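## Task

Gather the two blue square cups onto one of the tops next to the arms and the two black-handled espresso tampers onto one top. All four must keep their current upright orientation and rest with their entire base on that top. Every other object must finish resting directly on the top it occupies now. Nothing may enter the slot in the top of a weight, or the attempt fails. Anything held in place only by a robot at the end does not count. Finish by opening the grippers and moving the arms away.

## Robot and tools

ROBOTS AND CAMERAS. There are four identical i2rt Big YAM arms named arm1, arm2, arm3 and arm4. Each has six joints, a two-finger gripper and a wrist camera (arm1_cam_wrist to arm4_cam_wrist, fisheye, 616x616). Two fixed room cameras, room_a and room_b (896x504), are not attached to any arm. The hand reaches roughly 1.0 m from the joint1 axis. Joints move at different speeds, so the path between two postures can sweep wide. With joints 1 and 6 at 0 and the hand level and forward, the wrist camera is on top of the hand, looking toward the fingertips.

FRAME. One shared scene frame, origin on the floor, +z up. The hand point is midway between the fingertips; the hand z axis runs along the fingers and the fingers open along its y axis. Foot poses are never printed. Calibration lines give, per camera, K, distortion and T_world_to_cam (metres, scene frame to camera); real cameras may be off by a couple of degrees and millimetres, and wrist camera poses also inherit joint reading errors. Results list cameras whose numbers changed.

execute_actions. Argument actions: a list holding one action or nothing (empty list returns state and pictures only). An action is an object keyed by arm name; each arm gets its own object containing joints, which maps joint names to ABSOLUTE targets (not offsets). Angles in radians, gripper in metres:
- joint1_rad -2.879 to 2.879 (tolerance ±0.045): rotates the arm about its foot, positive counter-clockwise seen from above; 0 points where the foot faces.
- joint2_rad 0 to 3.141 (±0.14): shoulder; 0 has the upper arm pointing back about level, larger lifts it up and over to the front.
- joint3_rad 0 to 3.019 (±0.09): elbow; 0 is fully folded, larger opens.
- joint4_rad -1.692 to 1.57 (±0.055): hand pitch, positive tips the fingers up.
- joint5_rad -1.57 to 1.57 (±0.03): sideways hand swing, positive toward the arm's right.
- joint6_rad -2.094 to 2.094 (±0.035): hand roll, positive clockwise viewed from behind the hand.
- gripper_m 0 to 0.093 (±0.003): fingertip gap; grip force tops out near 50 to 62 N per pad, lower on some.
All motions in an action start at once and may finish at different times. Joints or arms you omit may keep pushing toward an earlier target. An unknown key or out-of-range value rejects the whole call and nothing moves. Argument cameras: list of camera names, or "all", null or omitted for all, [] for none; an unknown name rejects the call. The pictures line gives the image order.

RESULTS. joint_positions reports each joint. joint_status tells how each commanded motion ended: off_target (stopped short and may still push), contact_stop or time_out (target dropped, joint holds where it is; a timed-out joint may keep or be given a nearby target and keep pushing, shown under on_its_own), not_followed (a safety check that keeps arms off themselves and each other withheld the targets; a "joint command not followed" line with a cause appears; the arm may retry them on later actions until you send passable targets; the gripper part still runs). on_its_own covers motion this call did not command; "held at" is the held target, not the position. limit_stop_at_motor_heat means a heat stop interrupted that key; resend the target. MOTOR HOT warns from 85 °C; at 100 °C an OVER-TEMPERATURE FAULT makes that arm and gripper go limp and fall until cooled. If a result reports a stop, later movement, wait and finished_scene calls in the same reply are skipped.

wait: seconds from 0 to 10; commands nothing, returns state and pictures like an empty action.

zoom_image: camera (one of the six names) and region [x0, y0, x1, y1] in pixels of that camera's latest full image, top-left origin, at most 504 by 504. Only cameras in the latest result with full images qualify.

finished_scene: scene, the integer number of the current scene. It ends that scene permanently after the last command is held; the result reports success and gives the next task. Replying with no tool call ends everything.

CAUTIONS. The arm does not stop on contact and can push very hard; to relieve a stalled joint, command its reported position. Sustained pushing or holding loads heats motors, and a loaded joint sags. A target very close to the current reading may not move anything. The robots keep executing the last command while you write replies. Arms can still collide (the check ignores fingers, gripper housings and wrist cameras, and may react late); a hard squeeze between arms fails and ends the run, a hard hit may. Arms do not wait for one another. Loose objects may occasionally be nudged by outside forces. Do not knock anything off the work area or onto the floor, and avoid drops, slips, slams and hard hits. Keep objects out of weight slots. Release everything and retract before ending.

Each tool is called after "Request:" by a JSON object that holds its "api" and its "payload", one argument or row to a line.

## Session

Request:
{"api": "execute_actions", "payload": {
  "actions": [
    {"arm1":{"joints":{"joint1_rad":1.5,"joint2_rad":1.57,"joint3_rad":1.57,"joint4_rad":-1.57,"joint5_rad":0,"joint6_rad":0,"gripper_m":0.093}},"arm2":{"joints":{"joint1_rad":-1.7,"joint2_rad":1.57,"joint3_rad":1.57,"joint4_rad":-1.57,"joint5_rad":0,"joint6_rad":0,"gripper_m":0.093}},"arm3":{"joints":{"joint1_rad":-1.9,"joint2_rad":1.57,"joint3_rad":1.57,"joint4_rad":-1.57,"joint5_rad":0,"joint6_rad":0,"gripper_m":0.093}},"arm4":{"joints":{"joint1_rad":1.6,"joint2_rad":1.57,"joint3_rad":1.57,"joint4_rad":-1.57,"joint5_rad":0,"joint6_rad":0,"gripper_m":0.093}}}
  ]
}}

Scene clock: 2.50 s.
arm1.joint_positions: joint1_rad=+1.505 joint2_rad=+1.581 joint3_rad=+1.557 joint4_rad=-1.556 joint5_rad=+0.000 joint6_rad=-0.016 gripper_m=+0.093
arm1.joint_status: all done
arm1.hand: x=-1.9702 y=+0.3772 z=+1.0797 quat_wxyz=(+0.000, +0.988, +0.152, +0.001) (m; scene frame)
arm2.joint_positions: joint1_rad=-1.706 joint2_rad=+1.563 joint3_rad=+1.546 joint4_rad=-1.561 joint5_rad=-0.001 joint6_rad=-0.011 gripper_m=+0.093
arm2.joint_status: all done
arm2.hand: x=-0.0463 y=+1.0888 z=+1.0260 quat_wxyz=(-0.001, +0.559, -0.829, -0.005) (m; scene frame)
arm3.joint_positions: joint1_rad=-1.907 joint2_rad=+1.593 joint3_rad=+1.561 joint4_rad=-1.554 joint5_rad=+0.000 joint6_rad=+0.008 gripper_m=+0.093
arm3.joint_status: all done
arm3.hand: x=-0.0610 y=-1.0467 z=+1.0087 quat_wxyz=(+0.007, -0.883, -0.468, -0.008) (m; scene frame)
arm4.joint_positions: joint1_rad=+1.599 joint2_rad=+1.584 joint3_rad=+1.568 joint4_rad=-1.565 joint5_rad=-0.001 joint6_rad=+0.007 gripper_m=+0.093
arm4.joint_status: all done
arm4.hand: x=+1.9712 y=-0.3267 z=+1.0453 quat_wxyz=(+0.003, +0.207, -0.978, +0.005) (m; scene frame)
pictures: arm1_cam_wrist, arm2_cam_wrist, arm3_cam_wrist, arm4_cam_wrist, room_a, room_b
camera_calibration (this result's frames):
arm1_cam_wrist: T_world_to_cam=[[-0.304507, 0.952505, 0.00296086, -0.963541], [0.774125, 0.245667, 0.58342, 0.807918], [0.554983, 0.179948, -0.812165, 2.02673], [0, 0, 0, 1]] pos_world=[-2.04364, 0.354593, 1.17754]
arm2_cam_wrist: T_world_to_cam=[[0.925271, -0.379239, -0.0071813, 0.466649], [-0.304394, -0.753693, 0.582487, 0.21235], [-0.226314, -0.536772, -0.812808, 1.53189], [0, 0, 0, 1]] pos_world=[-0.0204502, 1.15929, 1.12479]
arm3_cam_wrist: T_world_to_cam=[[-0.823284, 0.567125, 0.0239126, 0.517705], [0.468419, 0.654994, 0.592931, 0.120268], [0.320603, 0.499352, -0.804898, 1.4735], [0, 0, 0, 1]] pos_world=[-0.102527, -1.10817, 1.10233]
arm4_cam_wrist: T_world_to_cam=[[0.395758, -0.918344, 0.00440792, -1.08359], [-0.750665, -0.320724, 0.577615, 0.781449], [-0.529035, -0.231904, -0.816298, 1.94554], [0, 0, 0, 1]] pos_world=[2.0447, -0.293299, 1.14154]
Images, in order (width x height): arm1_cam_wrist 616x616, arm2_cam_wrist 616x616, arm3_cam_wrist 616x616, arm4_cam_wrist 616x616, room_a 896x504, room_b 896x504.

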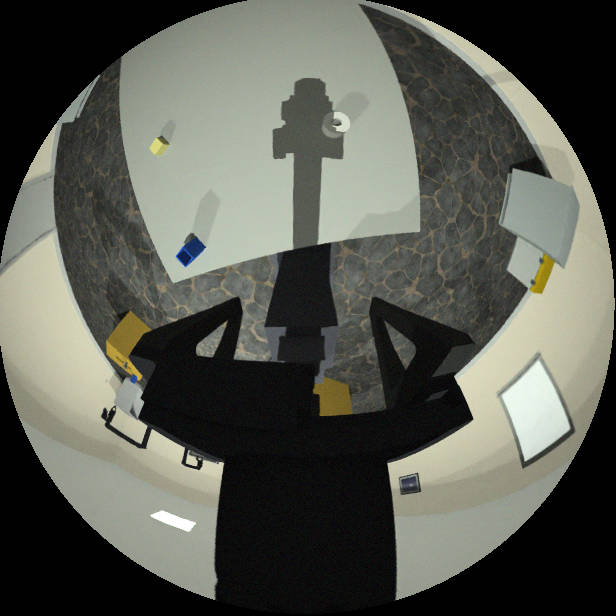

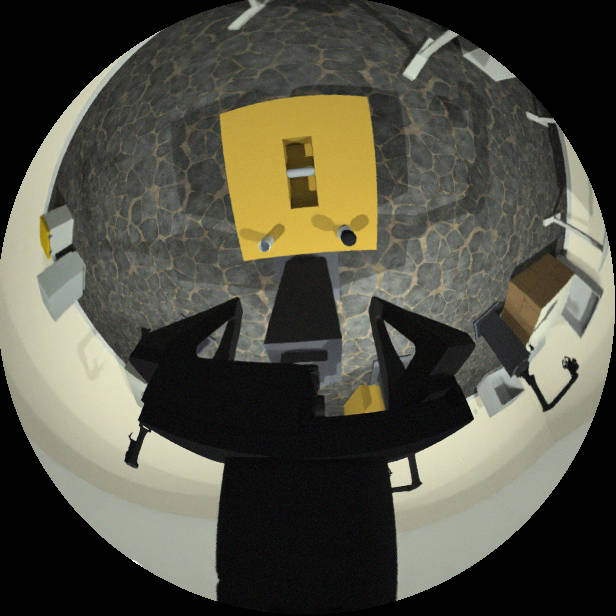

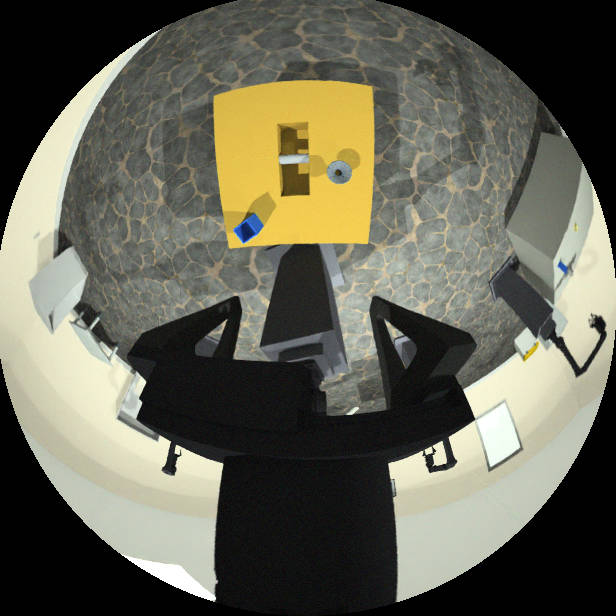

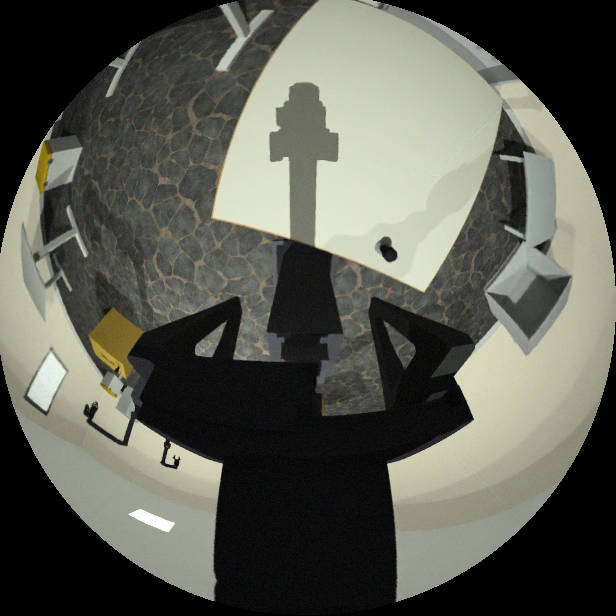

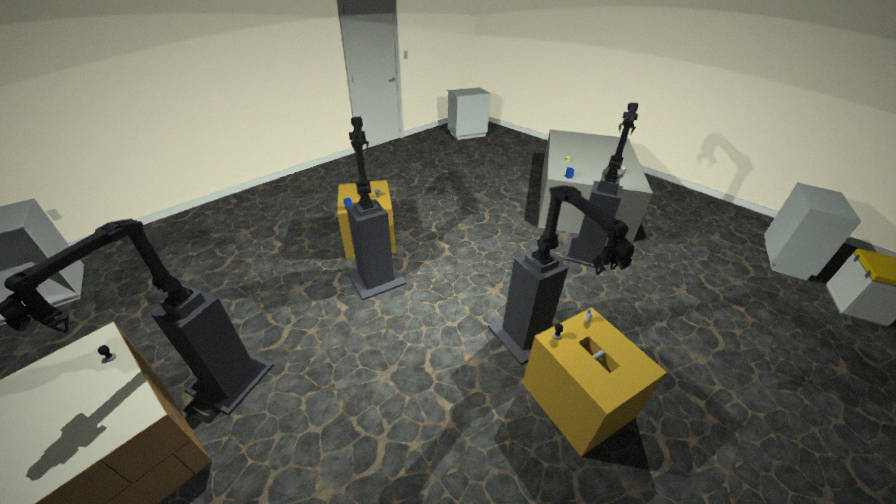

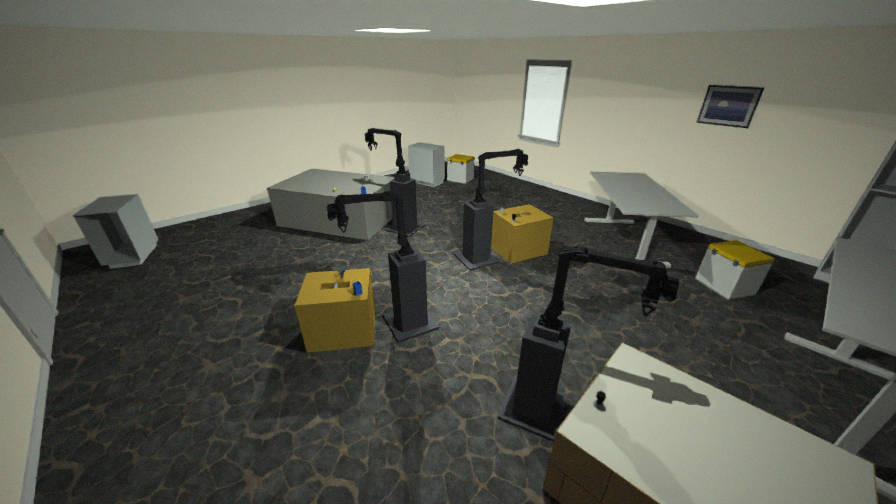

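Request:
{"api": "execute_actions", "payload": {
  "actions": [
    {"arm1":{"joints":{"joint1_rad":2.29,"joint2_rad":1.945,"joint3_rad":1.32,"joint4_rad":-0.92}},"arm2":{"joints":{"joint1_rad":-1.96,"joint2_rad":1.64,"joint3_rad":1.05,"joint4_rad":-0.96}},"arm3":{"joints":{"joint1_rad":2.125,"joint2_rad":2.015,"joint3_rad":1.015,"joint4_rad":0.89}},"arm4":{"joints":{"joint1_rad":-1.895,"joint2_rad":1.76,"joint3_rad":1.57,"joint4_rad":-1.36,"joint6_rad":1.57,"gripper_m":0.07}}}
  ],
  "cameras": ["arm1_cam_wrist","arm2_cam_wrist"]
}}

Scene clock: 6.93 s.
arm1.joint_positions: joint1_rad=+2.298 joint2_rad=+1.942 joint3_rad=+1.304 joint4_rad=-0.934 joint5_rad=+0.000 joint6_rad=-0.015 gripper_m=+0.093
arm1.joint_status: all done
arm1.hand: x=-1.7671 y=+0.0441 z=+0.8111 quat_wxyz=(-0.001, +0.853, +0.521, -0.003) (m; scene frame)
arm2.joint_positions: joint1_rad=-1.971 joint2_rad=+1.636 joint3_rad=+1.042 joint4_rad=-0.971 joint5_rad=+0.000 joint6_rad=-0.008 gripper_m=+0.093
arm2.joint_status: all done
arm2.hand: x=+0.0393 y=+1.0024 z=+0.8117 quat_wxyz=(-0.006, +0.443, -0.896, -0.008) (m; scene frame)
arm3.joint_positions: joint1_rad=+2.131 joint2_rad=+2.036 joint3_rad=+1.015 joint4_rad=+0.860 joint5_rad=-0.001 joint6_rad=+0.008 gripper_m=+0.093
arm3.joint_status: all done
arm3.hand: x=-0.0081 y=+0.0126 z=+0.8399 quat_wxyz=(-0.382, +0.612, -0.450, -0.527) (m; scene frame)
arm4.joint_positions: joint1_rad=-1.899 joint2_rad=+1.783 joint3_rad=+1.568 joint4_rad=-1.357 joint5_rad=+0.001 joint6_rad=+1.561 gripper_m=+0.070
arm4.joint_status: all done
arm4.hand: x=+0.9996 y=-0.5576 z=+0.9450 quat_wxyz=(+0.000, -0.734, +0.679, -0.004) (m; scene frame)
pictures: arm1_cam_wrist, arm2_cam_wrist
camera_calibration (this result's frames):
arm1_cam_wrist: T_world_to_cam=[[-0.891963, 0.452047, 0.00746712, -1.6033], [0.372482, 0.725408, 0.578827, 0.162091], [0.25624, 0.519074, -0.815416, 1.21553], [0, 0, 0, 1]] pos_world=[-1.80193, -0.0237645, 0.909313]
arm2_cam_wrist: T_world_to_cam=[[0.792172, -0.610215, -0.0100027, 0.592177], [-0.495408, -0.65253, 0.57339, 0.211548], [-0.356418, -0.449268, -0.819221, 1.25334], [0, 0, 0, 1]] pos_world=[0.0824085, 1.06248, 0.911385]
Images, in order (width x height): arm1_cam_wrist 616x616, arm2_cam_wrist 616x616.

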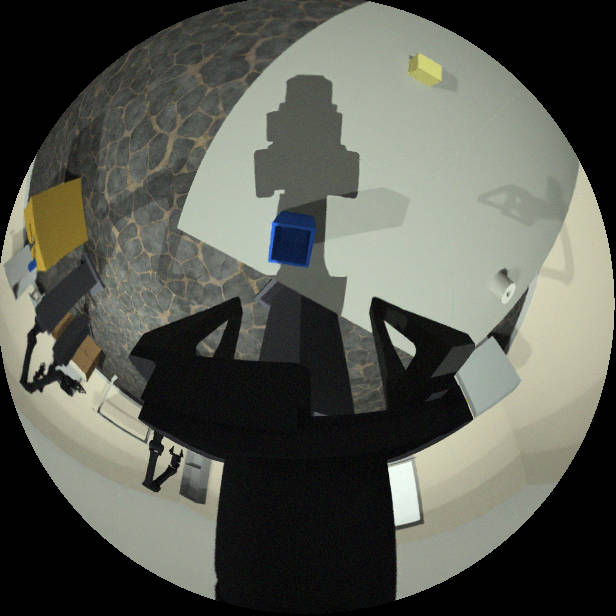

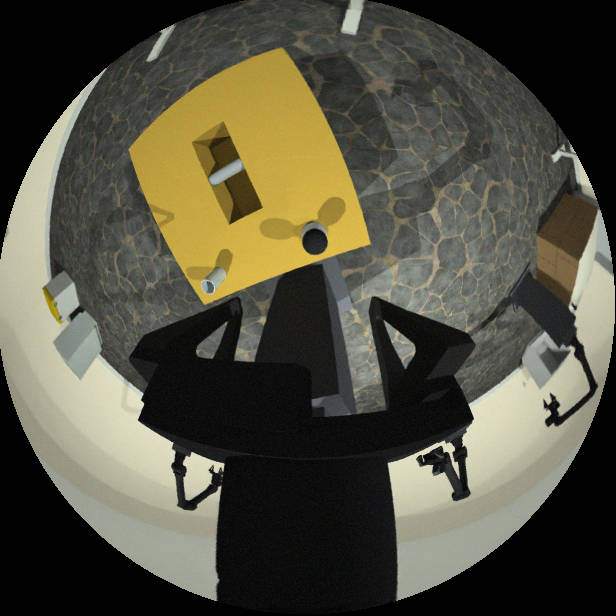

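Request:
{"api": "execute_actions", "payload": {
  "actions": [
    {"arm1":{"joints":{"joint1_rad":2.335,"joint2_rad":2.285,"joint3_rad":1.26,"joint4_rad":-0.52,"joint6_rad":0.12}},"arm2":{"joints":{"joint1_rad":-2.005,"joint2_rad":2.04,"joint3_rad":0.935,"joint4_rad":-0.435}}}
  ],
  "cameras": ["arm1_cam_wrist","arm2_cam_wrist"]
}}

Scene clock: 9.13 s.
arm1.joint_positions: joint1_rad=+2.331 joint2_rad=+2.285 joint3_rad=+1.249 joint4_rad=-0.534 joint5_rad=-0.004 joint6_rad=+0.103 gripper_m=+0.093
arm1.joint_status: all done
arm1.hand: x=-1.7465 y=+0.0469 z=+0.6232 quat_wxyz=(+0.001, +0.875, +0.485, -0.003) (m; scene frame)
arm2.joint_positions: joint1_rad=-1.996 joint2_rad=+2.040 joint3_rad=+0.924 joint4_rad=-0.446 joint5_rad=+0.000 joint6_rad=-0.008 gripper_m=+0.093
arm2.joint_status: all done
arm2.hand: x=+0.0427 y=+0.9921 z=+0.6157 quat_wxyz=(-0.008, +0.432, -0.902, -0.009) (m; scene frame)
arm3.joint_positions: joint1_rad=+2.131 joint2_rad=+2.036 joint3_rad=+1.015 joint4_rad=+0.860 joint5_rad=-0.001 joint6_rad=+0.008 gripper_m=+0.093
arm3.joint_status: not commanded
arm3.hand: x=-0.0081 y=+0.0126 z=+0.8399 quat_wxyz=(-0.382, +0.612, -0.450, -0.527) (m; scene frame)
arm4.joint_positions: joint1_rad=-1.899 joint2_rad=+1.783 joint3_rad=+1.568 joint4_rad=-1.357 joint5_rad=+0.001 joint6_rad=+1.561 gripper_m=+0.070
arm4.joint_status: not commanded
arm4.hand: x=+0.9996 y=-0.5576 z=+0.9450 quat_wxyz=(+0.000, -0.734, +0.679, -0.004) (m; scene frame)
pictures: arm1_cam_wrist, arm2_cam_wrist
camera_calibration (this result's frames):
arm1_cam_wrist: T_world_to_cam=[[-0.850559, 0.52587, 0.00312925, -1.51328], [0.43106, 0.693776, 0.576942, 0.366088], [0.301226, 0.492072, -0.816779, 1.13622], [0, 0, 0, 1]] pos_world=[-1.7872, -0.0172989, 0.721568]
arm2_cam_wrist: T_world_to_cam=[[0.77656, -0.629959, -0.0103069, 0.601716], [-0.512578, -0.641206, 0.571067, 0.309792], [-0.366358, -0.438185, -0.820838, 1.07971], [0, 0, 0, 1]] pos_world=[0.0870841, 1.05081, 0.715557]
Images, in order (width x height): arm1_cam_wrist 616x616, arm2_cam_wrist 616x616.

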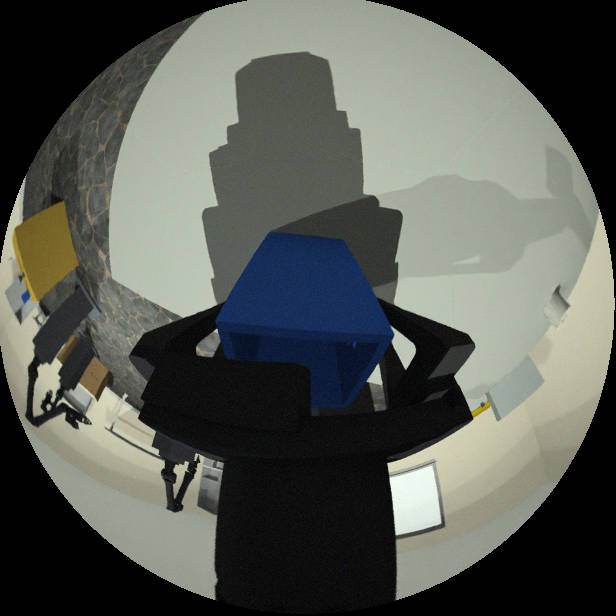

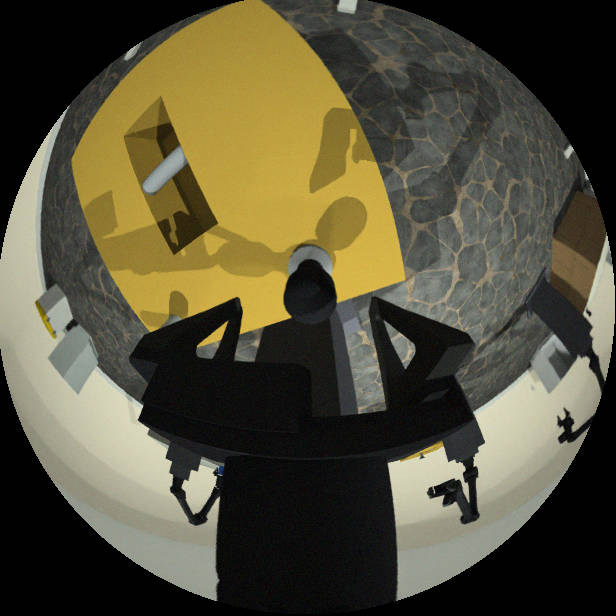

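Request:
{"api": "execute_actions", "payload": {
  "actions": [
    {"arm1":{"joints":{"joint2_rad":2.215,"joint4_rad":-0.59}},"arm2":{"joints":{"joint2_rad":2.13,"joint3_rad":0.9,"joint4_rad":-0.34}}}
  ],
  "cameras": ["arm2_cam_wrist"]
}}

Request:
{"api": "execute_actions", "payload": {
  "actions": [
    {"arm1":{"joints":{"gripper_m":0}},"arm2":{"joints":{"gripper_m":0}}}
  ],
  "cameras": []
}}

Scene clock: 11.40 s.
arm1.joint_positions: joint1_rad=+2.331 joint2_rad=+2.206 joint3_rad=+1.249 joint4_rad=-0.576 joint5_rad=-0.004 joint6_rad=+0.103 gripper_m=+0.093
arm1.joint_status: all done
arm1.hand: x=-1.7526 y=+0.0342 z=+0.6623 quat_wxyz=(+0.012, +0.874, +0.485, -0.018) (m; scene frame)
arm2.joint_positions: joint1_rad=-1.996 joint2_rad=+2.117 joint3_rad=+0.895 joint4_rad=-0.352 joint5_rad=+0.000 joint6_rad=-0.008 gripper_m=+0.093
arm2.joint_status: all done
arm2.hand: x=+0.0315 y=+0.9790 z=+0.5808 quat_wxyz=(-0.002, +0.432, -0.902, -0.006) (m; scene frame)
arm3.joint_positions: joint1_rad=+2.131 joint2_rad=+2.036 joint3_rad=+1.015 joint4_rad=+0.860 joint5_rad=-0.001 joint6_rad=+0.008 gripper_m=+0.093
arm3.joint_status: not commanded
arm3.hand: x=-0.0081 y=+0.0126 z=+0.8399 quat_wxyz=(-0.382, +0.612, -0.450, -0.527) (m; scene frame)
arm4.joint_positions: joint1_rad=-1.899 joint2_rad=+1.783 joint3_rad=+1.568 joint4_rad=-1.357 joint5_rad=+0.001 joint6_rad=+1.561 gripper_m=+0.070
arm4.joint_status: not commanded
arm4.hand: x=+0.9996 y=-0.5576 z=+0.9450 quat_wxyz=(+0.000, -0.734, +0.679, -0.004) (m; scene frame)
pictures: arm2_cam_wrist
camera_calibration (this result's frames):
arm2_cam_wrist: T_world_to_cam=[[0.776549, -0.629971, -0.0103522, 0.601773], [-0.508058, -0.635818, 0.581045, 0.304445], [-0.372624, -0.44595, -0.813806, 1.04495], [0, 0, 0, 1]] pos_world=[0.076742, 1.03867, 0.679719]
Images, in order (width x height): arm2_cam_wrist 616x616.

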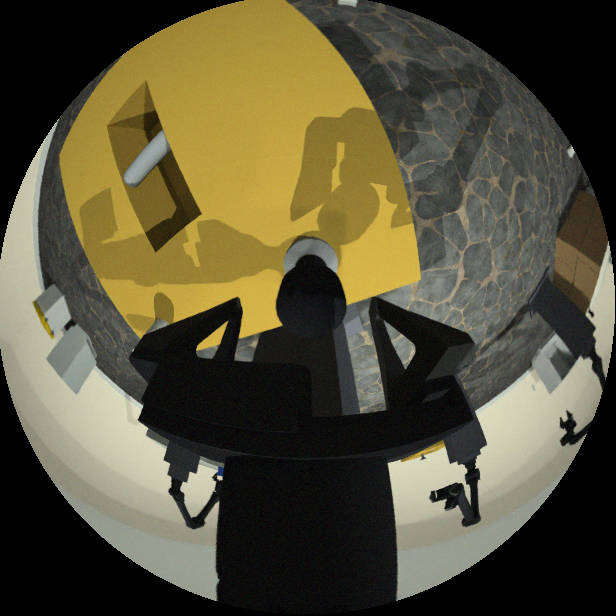

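Scene clock: 12.10 s.
arm1.joint_positions: joint1_rad=+2.331 joint2_rad=+2.206 joint3_rad=+1.249 joint4_rad=-0.576 joint5_rad=-0.003 joint6_rad=+0.104 gripper_m=+0.053
arm1.joint_status: gripper_m off_target (ended at +0.053, target +0.000)
arm1.hand: x=-1.7526 y=+0.0343 z=+0.6623 quat_wxyz=(+0.011, +0.875, +0.484, -0.018) (m; scene frame)
arm2.joint_positions: joint1_rad=-1.997 joint2_rad=+2.117 joint3_rad=+0.895 joint4_rad=-0.351 joint5_rad=+0.003 joint6_rad=-0.008 gripper_m=+0.045
arm2.joint_status: gripper_m off_target (ended at +0.045, target +0.000)
arm2.hand: x=+0.0321 y=+0.9787 z=+0.5807 quat_wxyz=(-0.003, +0.432, -0.902, -0.005) (m; scene frame)
arm3.joint_positions: joint1_rad=+2.131 joint2_rad=+2.036 joint3_rad=+1.015 joint4_rad=+0.860 joint5_rad=-0.001 joint6_rad=+0.008 gripper_m=+0.093
arm3.joint_status: not commanded
arm3.hand: x=-0.0081 y=+0.0126 z=+0.8399 quat_wxyz=(-0.382, +0.612, -0.450, -0.527) (m; scene frame)
arm4.joint_positions: joint1_rad=-1.899 joint2_rad=+1.783 joint3_rad=+1.568 joint4_rad=-1.357 joint5_rad=+0.001 joint6_rad=+1.561 gripper_m=+0.070
arm4.joint_status: not commanded
arm4.hand: x=+0.9996 y=-0.5576 z=+0.9450 quat_wxyz=(+0.000, -0.734, +0.679, -0.004) (m; scene frame)
pictures: none
No camera images: the call's "cameras" was empty. Leave "cameras" out to get every camera's image.

Request:
{"api": "execute_actions", "payload": {
  "actions": [
    {"arm1":{"joints":{"joint2_rad":1.75,"joint3_rad":1.2,"joint4_rad":-0.98}},"arm2":{"joints":{"joint2_rad":1.9,"joint3_rad":1.55,"joint4_rad":-1.21}}}
  ],
  "cameras": []
}}

Request:
{"api": "execute_actions", "payload": {
  "actions": [
    {"arm1":{"joints":{"joint1_rad":-1.0,"joint6_rad":1.57}},"arm2":{"joints":{"joint1_rad":2.14,"joint6_rad":1.57}}}
  ],
  "cameras": ["arm3_cam_wrist"]
}}

Scene clock: 14.10 s.
arm1.joint_positions: joint1_rad=+2.331 joint2_rad=+1.728 joint3_rad=+1.189 joint4_rad=-0.965 joint5_rad=-0.003 joint6_rad=+0.104 gripper_m=+0.053
arm1.joint_status: all done
arm1.hand: x=-1.7344 y=+0.0690 z=+0.8777 quat_wxyz=(+0.019, +0.874, +0.484, -0.030) (m; scene frame)
arm2.joint_positions: joint1_rad=-1.997 joint2_rad=+1.897 joint3_rad=+1.513 joint4_rad=-1.202 joint5_rad=+0.003 joint6_rad=-0.008 gripper_m=+0.045
arm2.joint_status: all done
arm2.hand: x=+0.1280 y=+1.0921 z=+0.8474 quat_wxyz=(+0.002, +0.432, -0.902, -0.002) (m; scene frame)
arm3.joint_positions: joint1_rad=+2.131 joint2_rad=+2.036 joint3_rad=+1.015 joint4_rad=+0.860 joint5_rad=-0.001 joint6_rad=+0.008 gripper_m=+0.093
arm3.joint_status: not commanded
arm3.hand: x=-0.0081 y=+0.0126 z=+0.8399 quat_wxyz=(-0.382, +0.612, -0.450, -0.527) (m; scene frame)
arm4.joint_positions: joint1_rad=-1.899 joint2_rad=+1.783 joint3_rad=+1.568 joint4_rad=-1.357 joint5_rad=+0.001 joint6_rad=+1.561 gripper_m=+0.070
arm4.joint_status: not commanded
arm4.hand: x=+0.9996 y=-0.5576 z=+0.9450 quat_wxyz=(+0.000, -0.734, +0.679, -0.004) (m; scene frame)
pictures: none
No camera images: the call's "cameras" was empty. Leave "cameras" out to get every camera's image.

Scene clock: 17.23 s.
arm1.joint_positions: joint1_rad=-1.006 joint2_rad=+1.728 joint3_rad=+1.189 joint4_rad=-0.965 joint5_rad=+0.001 joint6_rad=+1.552 gripper_m=+0.053
arm1.joint_status: all done
arm1.hand: x=-1.2187 y=+0.9022 z=+0.8727 quat_wxyz=(-0.008, -0.311, -0.950, -0.029) (m; scene frame)
arm2.joint_positions: joint1_rad=+2.150 joint2_rad=+1.898 joint3_rad=+1.513 joint4_rad=-1.202 joint5_rad=-0.003 joint6_rad=+1.560 gripper_m=+0.045
arm2.joint_status: all done
arm2.hand: x=-0.0508 y=+0.1310 z=+0.8321 quat_wxyz=(-0.015, +0.986, +0.164, +0.002) (m; scene frame)
arm3.joint_positions: joint1_rad=+2.131 joint2_rad=+2.036 joint3_rad=+1.015 joint4_rad=+0.860 joint5_rad=-0.001 joint6_rad=+0.008 gripper_m=+0.093
arm3.joint_status: not commanded
arm3.hand: x=-0.0081 y=+0.0126 z=+0.8399 quat_wxyz=(-0.382, +0.612, -0.450, -0.527) (m; scene frame)
arm4.joint_positions: joint1_rad=-1.899 joint2_rad=+1.783 joint3_rad=+1.568 joint4_rad=-1.357 joint5_rad=+0.001 joint6_rad=+1.561 gripper_m=+0.070
arm4.joint_status: not commanded
arm4.hand: x=+0.9996 y=-0.5576 z=+0.9450 quat_wxyz=(+0.000, -0.734, +0.679, -0.004) (m; scene frame)
pictures: arm3_cam_wrist
camera_calibration (this result's frames):
arm3_cam_wrist: T_world_to_cam=[[0.95877, 0.283945, -0.0115983, 0.0123763], [0.189174, -0.668156, -0.71957, 0.618527], [-0.212068, 0.687708, -0.694323, 0.692175], [0, 0, 0, 1]] pos_world=[0.0179132, -0.0662559, 0.92581]
Images, in order (width x height): arm3_cam_wrist 616x616.

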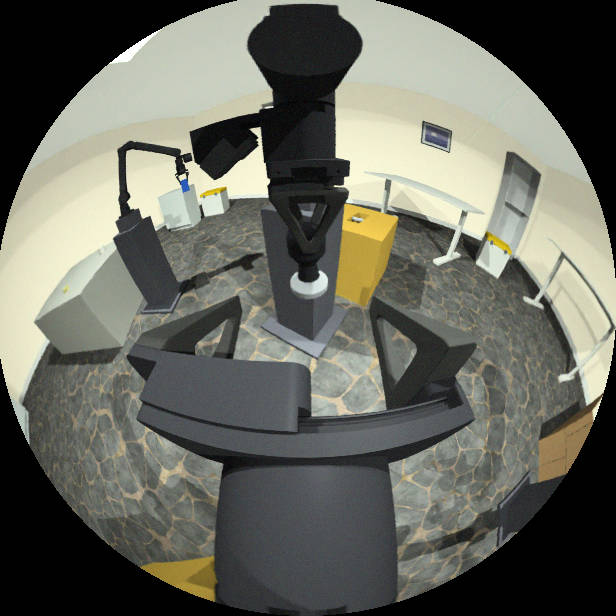

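Request:
{"api": "execute_actions", "payload": {
  "actions": [
    {"arm3":{"joints":{"joint2_rad":2.32,"joint3_rad":1.49,"joint4_rad":0.725}}}
  ],
  "cameras": ["arm3_cam_wrist"]
}}

Scene clock: 19.00 s.
arm1.joint_positions: joint1_rad=-1.006 joint2_rad=+1.728 joint3_rad=+1.189 joint4_rad=-0.965 joint5_rad=+0.001 joint6_rad=+1.552 gripper_m=+0.053
arm1.joint_status: not commanded
arm1.hand: x=-1.2187 y=+0.9022 z=+0.8727 quat_wxyz=(-0.008, -0.311, -0.950, -0.029) (m; scene frame)
arm2.joint_positions: joint1_rad=+2.150 joint2_rad=+1.898 joint3_rad=+1.513 joint4_rad=-1.202 joint5_rad=-0.003 joint6_rad=+1.560 gripper_m=+0.045
arm2.joint_status: not commanded
arm2.hand: x=-0.0508 y=+0.1310 z=+0.8321 quat_wxyz=(-0.015, +0.986, +0.164, +0.002) (m; scene frame)
arm3.joint_positions: joint1_rad=+2.131 joint2_rad=+2.338 joint3_rad=+1.455 joint4_rad=+0.735 joint5_rad=-0.001 joint6_rad=+0.008 gripper_m=+0.093
arm3.joint_status: all done
arm3.hand: x=-0.0460 y=+0.1316 z=+0.7918 quat_wxyz=(-0.385, +0.608, -0.447, -0.531) (m; scene frame)
arm4.joint_positions: joint1_rad=-1.899 joint2_rad=+1.783 joint3_rad=+1.568 joint4_rad=-1.357 joint5_rad=+0.001 joint6_rad=+1.561 gripper_m=+0.070
arm4.joint_status: not commanded
arm4.hand: x=+0.9996 y=-0.5576 z=+0.9450 quat_wxyz=(+0.000, -0.734, +0.679, -0.004) (m; scene frame)
pictures: arm3_cam_wrist
camera_calibration (this result's frames):
arm3_cam_wrist: T_world_to_cam=[[0.958719, 0.284107, -0.0118634, 0.01456], [0.186416, -0.659471, -0.72825, 0.676089], [-0.214724, 0.695976, -0.685209, 0.560488], [0, 0, 0, 1]] pos_world=[-0.0196423, 0.0516381, 0.876585]
Images, in order (width x height): arm3_cam_wrist 616x616.

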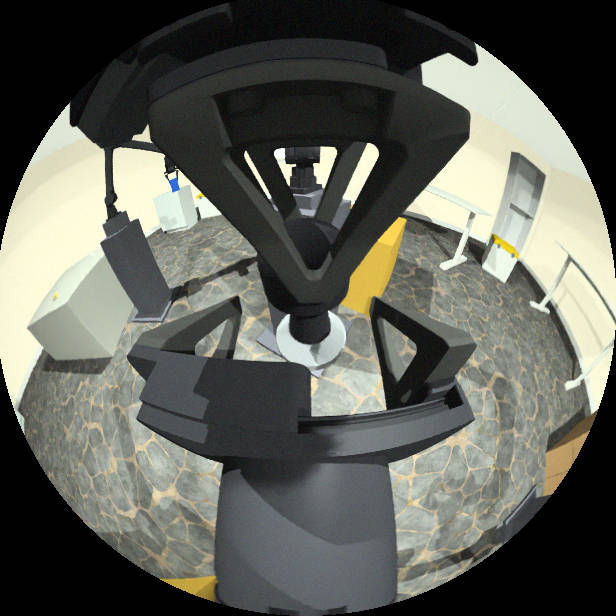

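Request:
{"api": "execute_actions", "payload": {
  "actions": [
    {"arm2":{"joints":{"joint4_rad":-1.15}}}
  ],
  "cameras": []
}}

Request:
{"api": "execute_actions", "payload": {
  "actions": [
    {"arm3":{"joints":{"gripper_m":0}}}
  ],
  "cameras": []
}}

Request:
{"api": "execute_actions", "payload": {
  "actions": [
    {"arm2":{"joints":{"gripper_m":0.065}}}
  ],
  "cameras": []
}}

Request:
{"api": "execute_actions", "payload": {
  "actions": [
    {"arm2":{"joints":{"joint2_rad":1.83,"joint3_rad":1.76,"joint4_rad":-1.47}}}
  ],
  "cameras": []
}}

Request:
{"api": "execute_actions", "payload": {
  "actions": [
    {"arm3":{"joints":{"joint1_rad":0.37}},"arm2":{"joints":{"joint1_rad":0.375,"joint2_rad":2.03,"joint3_rad":1.015,"joint4_rad":0.9,"joint6_rad":0,"gripper_m":0.093}},"arm1":{"joints":{"joint1_rad":-1.81,"joint4_rad":-1.0}}}
  ],
  "cameras": ["arm2_cam_wrist","arm4_cam_wrist"]
}}

Scene clock: 20.53 s.
arm1.joint_positions: joint1_rad=-1.006 joint2_rad=+1.728 joint3_rad=+1.189 joint4_rad=-0.965 joint5_rad=+0.001 joint6_rad=+1.552 gripper_m=+0.053
arm1.joint_status: not commanded
arm1.hand: x=-1.2187 y=+0.9022 z=+0.8727 quat_wxyz=(-0.008, -0.311, -0.950, -0.029) (m; scene frame)
arm2.joint_positions: joint1_rad=+2.150 joint2_rad=+1.898 joint3_rad=+1.513 joint4_rad=-1.161 joint5_rad=-0.003 joint6_rad=+1.560 gripper_m=+0.045
arm2.joint_status: all done
arm2.hand: x=-0.0477 y=+0.1214 z=+0.8320 quat_wxyz=(+0.005, +0.986, +0.164, +0.005) (m; scene frame)
arm3.joint_positions: joint1_rad=+2.131 joint2_rad=+2.338 joint3_rad=+1.455 joint4_rad=+0.735 joint5_rad=-0.001 joint6_rad=+0.008 gripper_m=+0.093
arm3.joint_status: not commanded
arm3.hand: x=-0.0460 y=+0.1316 z=+0.7918 quat_wxyz=(-0.385, +0.608, -0.447, -0.531) (m; scene frame)
arm4.joint_positions: joint1_rad=-1.899 joint2_rad=+1.783 joint3_rad=+1.568 joint4_rad=-1.357 joint5_rad=+0.001 joint6_rad=+1.561 gripper_m=+0.070
arm4.joint_status: not commanded
arm4.hand: x=+0.9996 y=-0.5576 z=+0.9450 quat_wxyz=(+0.000, -0.734, +0.679, -0.004) (m; scene frame)
pictures: none
No camera images: the call's "cameras" was empty. Leave "cameras" out to get every camera's image.

Scene clock: 21.33 s.
arm1.joint_positions: joint1_rad=-1.006 joint2_rad=+1.728 joint3_rad=+1.189 joint4_rad=-0.965 joint5_rad=+0.001 joint6_rad=+1.552 gripper_m=+0.053
arm1.joint_status: not commanded
arm1.hand: x=-1.2187 y=+0.9022 z=+0.8727 quat_wxyz=(-0.008, -0.311, -0.950, -0.029) (m; scene frame)
arm2.joint_positions: joint1_rad=+2.150 joint2_rad=+1.897 joint3_rad=+1.513 joint4_rad=-1.166 joint5_rad=-0.001 joint6_rad=+1.561 gripper_m=+0.045
arm2.joint_status: not commanded
arm2.hand: x=-0.0483 y=+0.1225 z=+0.8322 quat_wxyz=(+0.003, +0.986, +0.164, +0.004) (m; scene frame)
arm3.joint_positions: joint1_rad=+2.131 joint2_rad=+2.339 joint3_rad=+1.455 joint4_rad=+0.730 joint5_rad=-0.002 joint6_rad=+0.003 gripper_m=+0.028
arm3.joint_status: gripper_m off_target (ended at +0.028, target +0.000)
arm3.hand: x=-0.0460 y=+0.1311 z=+0.7894 quat_wxyz=(-0.384, +0.612, -0.447, -0.528) (m; scene frame)
arm4.joint_positions: joint1_rad=-1.899 joint2_rad=+1.783 joint3_rad=+1.568 joint4_rad=-1.357 joint5_rad=+0.001 joint6_rad=+1.561 gripper_m=+0.070
arm4.joint_status: not commanded
arm4.hand: x=+0.9996 y=-0.5576 z=+0.9450 quat_wxyz=(+0.000, -0.734, +0.679, -0.004) (m; scene frame)
pictures: none
No camera images: the call's "cameras" was empty. Leave "cameras" out to get every camera's image.

Scene clock: 21.97 s.
arm1.joint_positions: joint1_rad=-1.006 joint2_rad=+1.728 joint3_rad=+1.189 joint4_rad=-0.965 joint5_rad=+0.001 joint6_rad=+1.552 gripper_m=+0.053
arm1.joint_status: not commanded
arm1.hand: x=-1.2187 y=+0.9022 z=+0.8727 quat_wxyz=(-0.008, -0.311, -0.950, -0.029) (m; scene frame)
arm2.joint_positions: joint1_rad=+2.150 joint2_rad=+1.897 joint3_rad=+1.513 joint4_rad=-1.161 joint5_rad=-0.001 joint6_rad=+1.561 gripper_m=+0.065
arm2.joint_status: all done
arm2.hand: x=-0.0480 y=+0.1213 z=+0.8322 quat_wxyz=(+0.005, +0.986, +0.164, +0.004) (m; scene frame)
arm3.joint_positions: joint1_rad=+2.131 joint2_rad=+2.339 joint3_rad=+1.455 joint4_rad=+0.727 joint5_rad=-0.002 joint6_rad=+0.003 gripper_m=+0.028
arm3.joint_status: not commanded
arm3.hand: x=-0.0460 y=+0.1310 z=+0.7887 quat_wxyz=(-0.384, +0.612, -0.447, -0.527) (m; scene frame)
arm4.joint_positions: joint1_rad=-1.899 joint2_rad=+1.783 joint3_rad=+1.568 joint4_rad=-1.357 joint5_rad=+0.001 joint6_rad=+1.561 gripper_m=+0.070
arm4.joint_status: not commanded
arm4.hand: x=+0.9996 y=-0.5576 z=+0.9450 quat_wxyz=(+0.000, -0.734, +0.679, -0.004) (m; scene frame)
pictures: none
No camera images: the call's "cameras" was empty. Leave "cameras" out to get every camera's image.

Scene clock: 23.30 s.
arm1.joint_positions: joint1_rad=-1.006 joint2_rad=+1.728 joint3_rad=+1.189 joint4_rad=-0.965 joint5_rad=+0.001 joint6_rad=+1.552 gripper_m=+0.053
arm1.joint_status: not commanded
arm1.hand: x=-1.2187 y=+0.9022 z=+0.8727 quat_wxyz=(-0.008, -0.311, -0.950, -0.029) (m; scene frame)
arm2.joint_positions: joint1_rad=+2.150 joint2_rad=+1.823 joint3_rad=+1.731 joint4_rad=-1.461 joint5_rad=-0.001 joint6_rad=+1.561 gripper_m=+0.065
arm2.joint_status: all done
arm2.hand: x=-0.0485 y=+0.1208 z=+0.9529 quat_wxyz=(+0.001, +0.986, +0.164, +0.004) (m; scene frame)
arm3.joint_positions: joint1_rad=+2.131 joint2_rad=+2.339 joint3_rad=+1.455 joint4_rad=+0.727 joint5_rad=-0.002 joint6_rad=+0.003 gripper_m=+0.028
arm3.joint_status: not commanded
arm3.hand: x=-0.0460 y=+0.1310 z=+0.7887 quat_wxyz=(-0.384, +0.612, -0.447, -0.527) (m; scene frame)
arm4.joint_positions: joint1_rad=-1.899 joint2_rad=+1.783 joint3_rad=+1.568 joint4_rad=-1.357 joint5_rad=+0.001 joint6_rad=+1.561 gripper_m=+0.070
arm4.joint_status: not commanded
arm4.hand: x=+0.9996 y=-0.5576 z=+0.9450 quat_wxyz=(+0.000, -0.734, +0.679, -0.004) (m; scene frame)
pictures: none
No camera images: the call's "cameras" was empty. Leave "cameras" out to get every camera's image.

Scene clock: 25.53 s.
arm1.joint_positions: joint1_rad=-1.817 joint2_rad=+1.728 joint3_rad=+1.189 joint4_rad=-0.985 joint5_rad=+0.001 joint6_rad=+1.553 gripper_m=+0.053
arm1.joint_status: all done
arm1.hand: x=-1.0330 y=+0.5633 z=+0.8718 quat_wxyz=(-0.014, -0.661, -0.750, -0.014) (m; scene frame)
arm2.joint_positions: joint1_rad=+0.365 joint2_rad=+2.053 joint3_rad=+1.017 joint4_rad=+0.881 joint5_rad=-0.001 joint6_rad=+0.010 gripper_m=+0.093
arm2.joint_status: all done
arm2.hand: x=-0.9177 y=+0.5882 z=+0.8278 quat_wxyz=(+0.032, +0.759, +0.041, -0.648) (m; scene frame)
arm3.joint_positions: joint1_rad=+0.374 joint2_rad=+2.339 joint3_rad=+1.464 joint4_rad=+0.727 joint5_rad=+0.002 joint6_rad=+0.003 gripper_m=+0.028
arm3.joint_status: all done
arm3.hand: x=+1.0187 y=-0.5486 z=+0.7881 quat_wxyz=(-0.652, +0.043, -0.756, -0.043) (m; scene frame)
arm4.joint_positions: joint1_rad=-1.899 joint2_rad=+1.783 joint3_rad=+1.568 joint4_rad=-1.357 joint5_rad=+0.001 joint6_rad=+1.561 gripper_m=+0.070
arm4.joint_status: not commanded
arm4.hand: x=+0.9996 y=-0.5576 z=+0.9450 quat_wxyz=(+0.000, -0.734, +0.679, -0.004) (m; scene frame)
pictures: arm2_cam_wrist, arm4_cam_wrist
camera_calibration (this result's frames):
arm2_cam_wrist: T_world_to_cam=[[-0.104809, 0.994492, -0.0000359473, -0.677617], [0.704095, 0.0741785, -0.70622, 1.19053], [-0.702328, -0.0740434, -0.707992, 0.109151], [0, 0, 0, 1]] pos_world=[-0.832606, 0.593655, 0.91803]
arm4_cam_wrist: T_world_to_cam=[[0.997722, 0.0674056, 0.00285538, -0.961277], [0.0534692, -0.815831, 0.575813, -1.04223], [0.0411425, -0.574349, -0.817576, 0.536383], [0, 0, 0, 1]] pos_world=[0.992746, -0.477413, 1.04141]
Images, in order (width x height): arm2_cam_wrist 616x616, arm4_cam_wrist 616x616.

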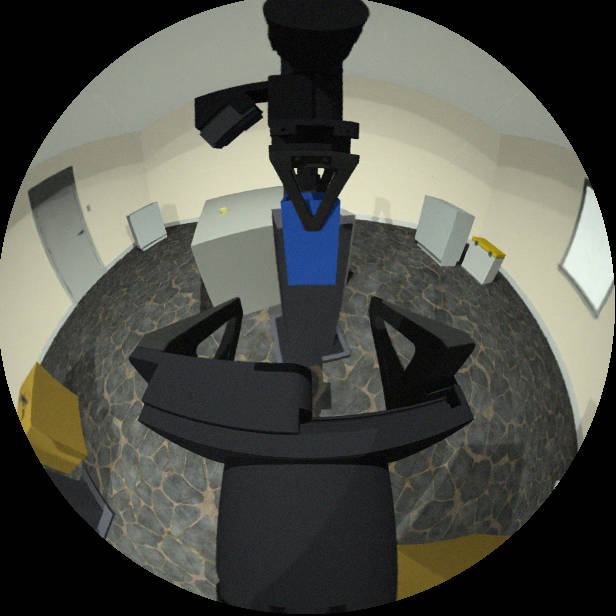

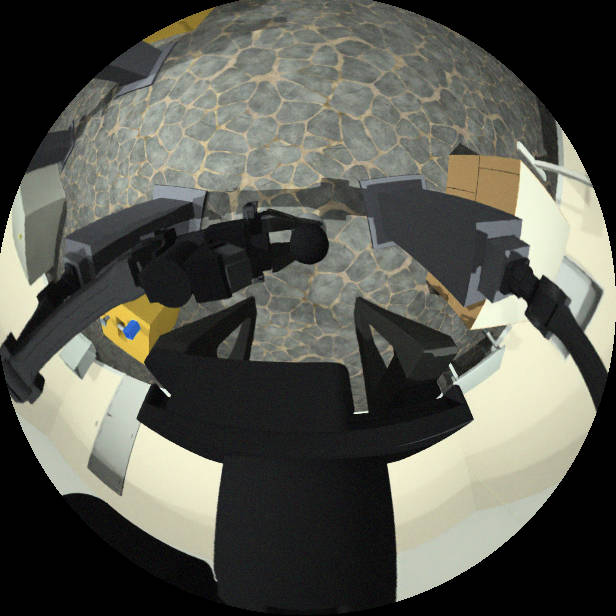

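Request:
{"api": "execute_actions", "payload": {
  "actions": [
    {"arm2":{"joints":{"joint2_rad":2.29,"joint3_rad":1.46,"joint4_rad":0.72}},"arm4":{"joints":{"joint1_rad":-1.925,"joint2_rad":1.86,"joint3_rad":1.375,"joint4_rad":-1.075}}}
  ],
  "cameras": ["arm2_cam_wrist","arm4_cam_wrist"]
}}

Scene clock: 27.37 s.
arm1.joint_positions: joint1_rad=-1.817 joint2_rad=+1.728 joint3_rad=+1.189 joint4_rad=-0.985 joint5_rad=+0.001 joint6_rad=+1.553 gripper_m=+0.053
arm1.joint_status: not commanded
arm1.hand: x=-1.0330 y=+0.5633 z=+0.8718 quat_wxyz=(-0.014, -0.661, -0.750, -0.014) (m; scene frame)
arm2.joint_positions: joint1_rad=+0.365 joint2_rad=+2.288 joint3_rad=+1.435 joint4_rad=+0.722 joint5_rad=-0.001 joint6_rad=+0.010 gripper_m=+0.093
arm2.joint_status: all done
arm2.hand: x=-1.0385 y=+0.5757 z=+0.8108 quat_wxyz=(+0.033, +0.752, +0.041, -0.657) (m; scene frame)
arm3.joint_positions: joint1_rad=+0.374 joint2_rad=+2.339 joint3_rad=+1.464 joint4_rad=+0.727 joint5_rad=+0.002 joint6_rad=+0.003 gripper_m=+0.028
arm3.joint_status: not commanded
arm3.hand: x=+1.0187 y=-0.5486 z=+0.7881 quat_wxyz=(-0.652, +0.043, -0.756, -0.043) (m; scene frame)
arm4.joint_positions: joint1_rad=-1.914 joint2_rad=+1.861 joint3_rad=+1.374 joint4_rad=-1.084 joint5_rad=+0.001 joint6_rad=+1.562 gripper_m=+0.070
arm4.joint_status: all done
arm4.hand: x=+1.0076 y=-0.5499 z=+0.8350 quat_wxyz=(+0.000, -0.729, +0.685, -0.004) (m; scene frame)
pictures: arm2_cam_wrist, arm4_cam_wrist
camera_calibration (this result's frames):
arm2_cam_wrist: T_world_to_cam=[[-0.105216, 0.994449, 0.000340736, -0.67855], [0.687233, 0.072959, -0.722764, 1.26106], [-0.718777, -0.0758121, -0.691095, -0.0184612], [0, 0, 0, 1]] pos_world=[-0.951308, 0.581378, 0.898925]
arm4_cam_wrist: T_world_to_cam=[[0.998637, 0.0521661, 0.00182354, -0.977878], [0.0416037, -0.816562, 0.575756, -0.961466], [0.031524, -0.574895, -0.81762, 0.45996], [0, 0, 0, 1]] pos_world=[1.00205, -0.469656, 0.931425]
Images, in order (width x height): arm2_cam_wrist 616x616, arm4_cam_wrist 616x616.

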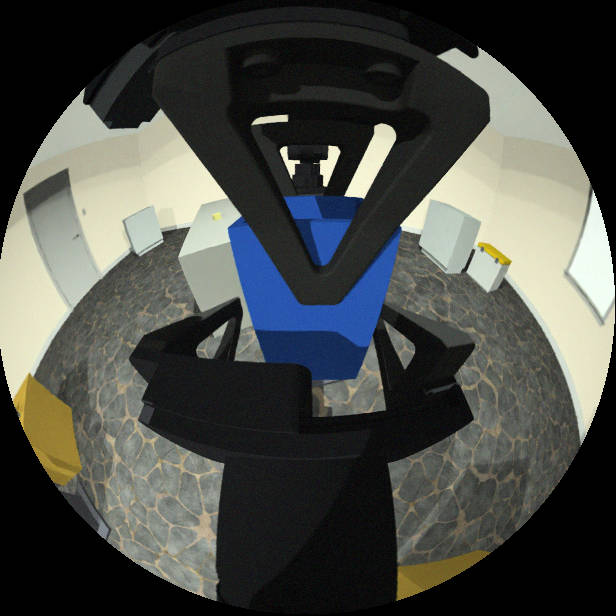

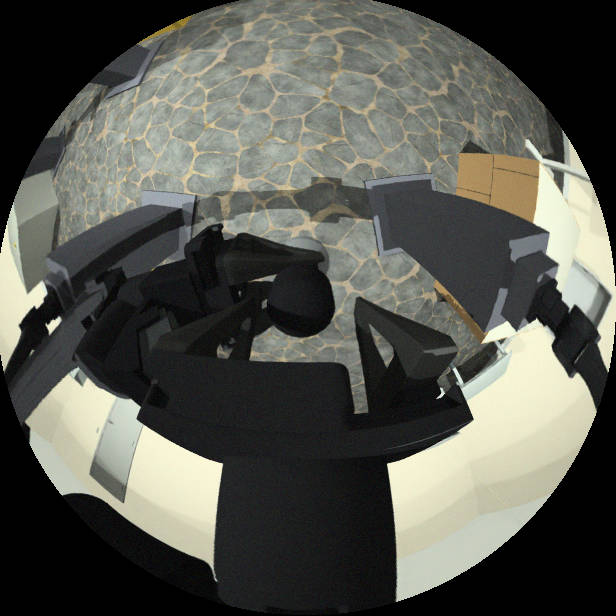

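Request:
{"api": "execute_actions", "payload": {
  "actions": [
    {"arm2":{"joints":{"gripper_m":0}},"arm4":{"joints":{"joint2_rad":1.895}}}
  ],
  "cameras": []
}}

Request:
{"api": "execute_actions", "payload": {
  "actions": [
    {"arm4":{"joints":{"gripper_m":0}},"arm1":{"joints":{"gripper_m":0.075}}}
  ],
  "cameras": []
}}

Request:
{"api": "execute_actions", "payload": {
  "actions": [
    {"arm3":{"joints":{"gripper_m":0.093}},"arm1":{"joints":{"joint2_rad":1.64,"joint3_rad":1.4,"joint4_rad":-1.3}}}
  ],
  "cameras": []
}}

Request:
{"api": "execute_actions", "payload": {
  "actions": [
    {"arm3":{"joints":{"joint2_rad":2.04,"joint3_rad":1.015,"joint4_rad":0.89}},"arm2":{"joints":{"joint1_rad":2.13}}}
  ],
  "cameras": ["arm3_cam_wrist","arm2_cam_wrist"]
}}

Scene clock: 28.77 s.
arm1.joint_positions: joint1_rad=-1.817 joint2_rad=+1.728 joint3_rad=+1.189 joint4_rad=-0.986 joint5_rad=+0.008 joint6_rad=+1.553 gripper_m=+0.053
arm1.joint_status: not commanded
arm1.hand: x=-1.0330 y=+0.5619 z=+0.8718 quat_wxyz=(-0.016, -0.661, -0.750, -0.011) (m; scene frame)
arm2.joint_positions: joint1_rad=+0.364 joint2_rad=+2.288 joint3_rad=+1.435 joint4_rad=+0.721 joint5_rad=+0.005 joint6_rad=+0.008 gripper_m=+0.053
arm2.joint_status: gripper_m off_target (ended at +0.053, target +0.000)
arm2.hand: x=-1.0386 y=+0.5773 z=+0.8106 quat_wxyz=(+0.030, +0.752, +0.040, -0.657) (m; scene frame)
arm3.joint_positions: joint1_rad=+0.374 joint2_rad=+2.339 joint3_rad=+1.464 joint4_rad=+0.727 joint5_rad=+0.002 joint6_rad=+0.003 gripper_m=+0.028
arm3.joint_status: not commanded
arm3.hand: x=+1.0187 y=-0.5486 z=+0.7881 quat_wxyz=(-0.652, +0.043, -0.756, -0.043) (m; scene frame)
arm4.joint_positions: joint1_rad=-1.914 joint2_rad=+1.865 joint3_rad=+1.374 joint4_rad=-1.084 joint5_rad=+0.001 joint6_rad=+1.562 gripper_m=+0.070
arm4.joint_status: all done
arm4.hand: x=+1.0079 y=-0.5499 z=+0.8331 quat_wxyz=(+0.001, -0.729, +0.685, -0.005) (m; scene frame)
pictures: none
No camera images: the call's "cameras" was empty. Leave "cameras" out to get every camera's image.

Scene clock: 29.43 s.
arm1.joint_positions: joint1_rad=-1.817 joint2_rad=+1.728 joint3_rad=+1.189 joint4_rad=-0.986 joint5_rad=+0.004 joint6_rad=+1.553 gripper_m=+0.075
arm1.joint_status: all done
arm1.hand: x=-1.0330 y=+0.5626 z=+0.8718 quat_wxyz=(-0.015, -0.661, -0.750, -0.013) (m; scene frame)
arm2.joint_positions: joint1_rad=+0.365 joint2_rad=+2.288 joint3_rad=+1.435 joint4_rad=+0.721 joint5_rad=+0.004 joint6_rad=+0.008 gripper_m=+0.053
arm2.joint_status: not commanded
arm2.hand: x=-1.0385 y=+0.5766 z=+0.8106 quat_wxyz=(+0.030, +0.752, +0.040, -0.657) (m; scene frame)
arm3.joint_positions: joint1_rad=+0.374 joint2_rad=+2.339 joint3_rad=+1.464 joint4_rad=+0.726 joint5_rad=+0.002 joint6_rad=+0.003 gripper_m=+0.027
arm3.joint_status: not commanded
arm3.hand: x=+1.0186 y=-0.5486 z=+0.7878 quat_wxyz=(-0.651, +0.043, -0.756, -0.043) (m; scene frame)
arm4.joint_positions: joint1_rad=-1.914 joint2_rad=+1.866 joint3_rad=+1.374 joint4_rad=-1.080 joint5_rad=+0.001 joint6_rad=+1.562 gripper_m=+0.044
arm4.joint_status: gripper_m off_target (ended at +0.044, target +0.000)
arm4.hand: x=+1.0071 y=-0.5500 z=+0.8329 quat_wxyz=(+0.000, -0.729, +0.685, -0.004) (m; scene frame)
pictures: none
No camera images: the call's "cameras" was empty. Leave "cameras" out to get every camera's image.

Scene clock: 30.47 s.
arm1.joint_positions: joint1_rad=-1.817 joint2_rad=+1.611 joint3_rad=+1.384 joint4_rad=-1.285 joint5_rad=+0.004 joint6_rad=+1.553 gripper_m=+0.075
arm1.joint_status: all done
arm1.hand: x=-1.0279 y=+0.5633 z=+0.9946 quat_wxyz=(-0.020, -0.661, -0.750, -0.018) (m; scene frame)
arm2.joint_positions: joint1_rad=+0.365 joint2_rad=+2.288 joint3_rad=+1.435 joint4_rad=+0.721 joint5_rad=+0.004 joint6_rad=+0.008 gripper_m=+0.053
arm2.joint_status: not commanded
arm2.hand: x=-1.0385 y=+0.5766 z=+0.8106 quat_wxyz=(+0.030, +0.752, +0.040, -0.657) (m; scene frame)
arm3.joint_positions: joint1_rad=+0.374 joint2_rad=+2.338 joint3_rad=+1.464 joint4_rad=+0.726 joint5_rad=+0.002 joint6_rad=+0.003 gripper_m=+0.093
arm3.joint_status: all done
arm3.hand: x=+1.0187 y=-0.5486 z=+0.7884 quat_wxyz=(-0.652, +0.043, -0.756, -0.043) (m; scene frame)
arm4.joint_positions: joint1_rad=-1.914 joint2_rad=+1.888 joint3_rad=+1.374 joint4_rad=-1.080 joint5_rad=+0.001 joint6_rad=+1.562 gripper_m=+0.044
arm4.joint_status: not commanded
arm4.hand: x=+1.0091 y=-0.5500 z=+0.8216 quat_wxyz=(+0.008, -0.728, +0.685, -0.012) (m; scene frame)
pictures: none
No camera images: the call's "cameras" was empty. Leave "cameras" out to get every camera's image.

Scene clock: 32.50 s.
arm1.joint_positions: joint1_rad=-1.817 joint2_rad=+1.611 joint3_rad=+1.384 joint4_rad=-1.285 joint5_rad=+0.004 joint6_rad=+1.553 gripper_m=+0.075
arm1.joint_status: not commanded
arm1.hand: x=-1.0279 y=+0.5633 z=+0.9946 quat_wxyz=(-0.020, -0.661, -0.750, -0.018) (m; scene frame)
arm2.joint_positions: joint1_rad=+2.141 joint2_rad=+2.288 joint3_rad=+1.447 joint4_rad=+0.721 joint5_rad=-0.002 joint6_rad=+0.007 gripper_m=+0.053
arm2.joint_status: all done
arm2.hand: x=+0.0248 y=-0.1205 z=+0.8073 quat_wxyz=(+0.535, +0.447, +0.606, -0.384) (m; scene frame)
arm3.joint_positions: joint1_rad=+0.374 joint2_rad=+2.040 joint3_rad=+1.012 joint4_rad=+0.873 joint5_rad=+0.002 joint6_rad=+0.003 gripper_m=+0.093
arm3.joint_status: all done
arm3.hand: x=+0.8919 y=-0.5647 z=+0.8344 quat_wxyz=(-0.649, +0.043, -0.758, -0.043) (m; scene frame)
arm4.joint_positions: joint1_rad=-1.914 joint2_rad=+1.888 joint3_rad=+1.374 joint4_rad=-1.080 joint5_rad=+0.001 joint6_rad=+1.562 gripper_m=+0.044
arm4.joint_status: not commanded
arm4.hand: x=+1.0091 y=-0.5500 z=+0.8216 quat_wxyz=(+0.008, -0.728, +0.685, -0.012) (m; scene frame)
pictures: arm2_cam_wrist, arm3_cam_wrist
camera_calibration (this result's frames):
arm2_cam_wrist: T_world_to_cam=[[-0.951509, -0.307107, -0.0177842, 0.00442888], [-0.199948, 0.661364, -0.722924, 0.671695], [0.233776, -0.684312, -0.690699, 0.593329], [0, 0, 0, 1]] pos_world=[-0.000187944, -0.0368522, 0.895475]
arm3_cam_wrist: T_world_to_cam=[[0.100405, -0.994845, -0.0142269, -0.640994], [-0.692629, -0.0596245, -0.718825, 1.18807], [0.714271, 0.0820279, -0.695045, 0.108615], [0, 0, 0, 1]] pos_world=[0.809674, -0.575761, 0.920391]
Images, in order (width x height): arm2_cam_wrist 616x616, arm3_cam_wrist 616x616.

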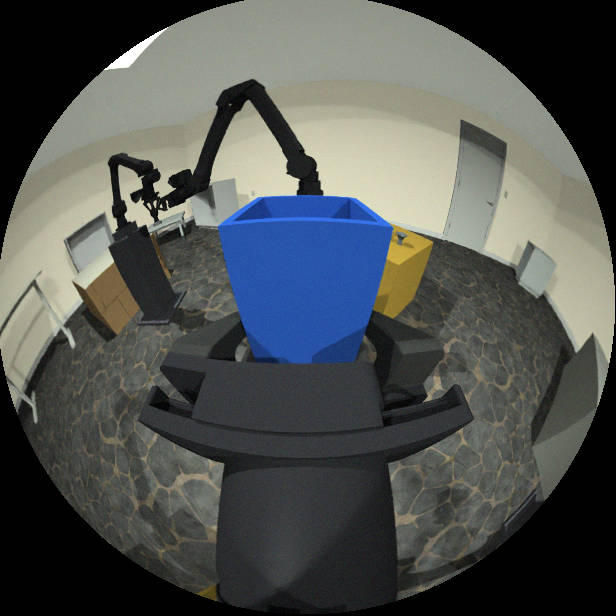

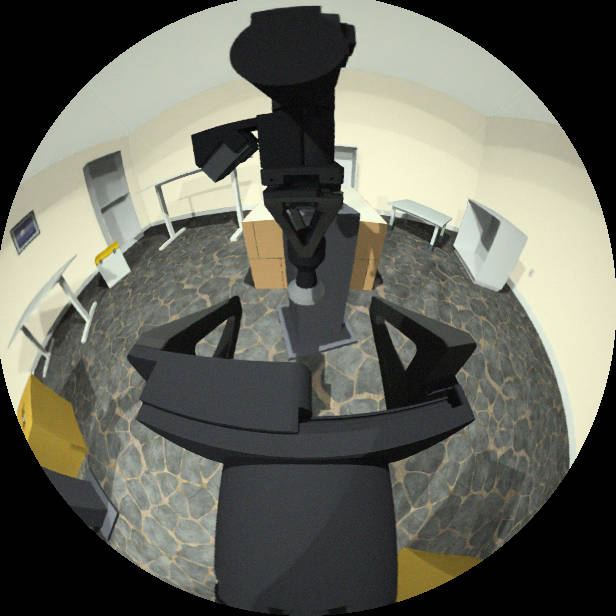

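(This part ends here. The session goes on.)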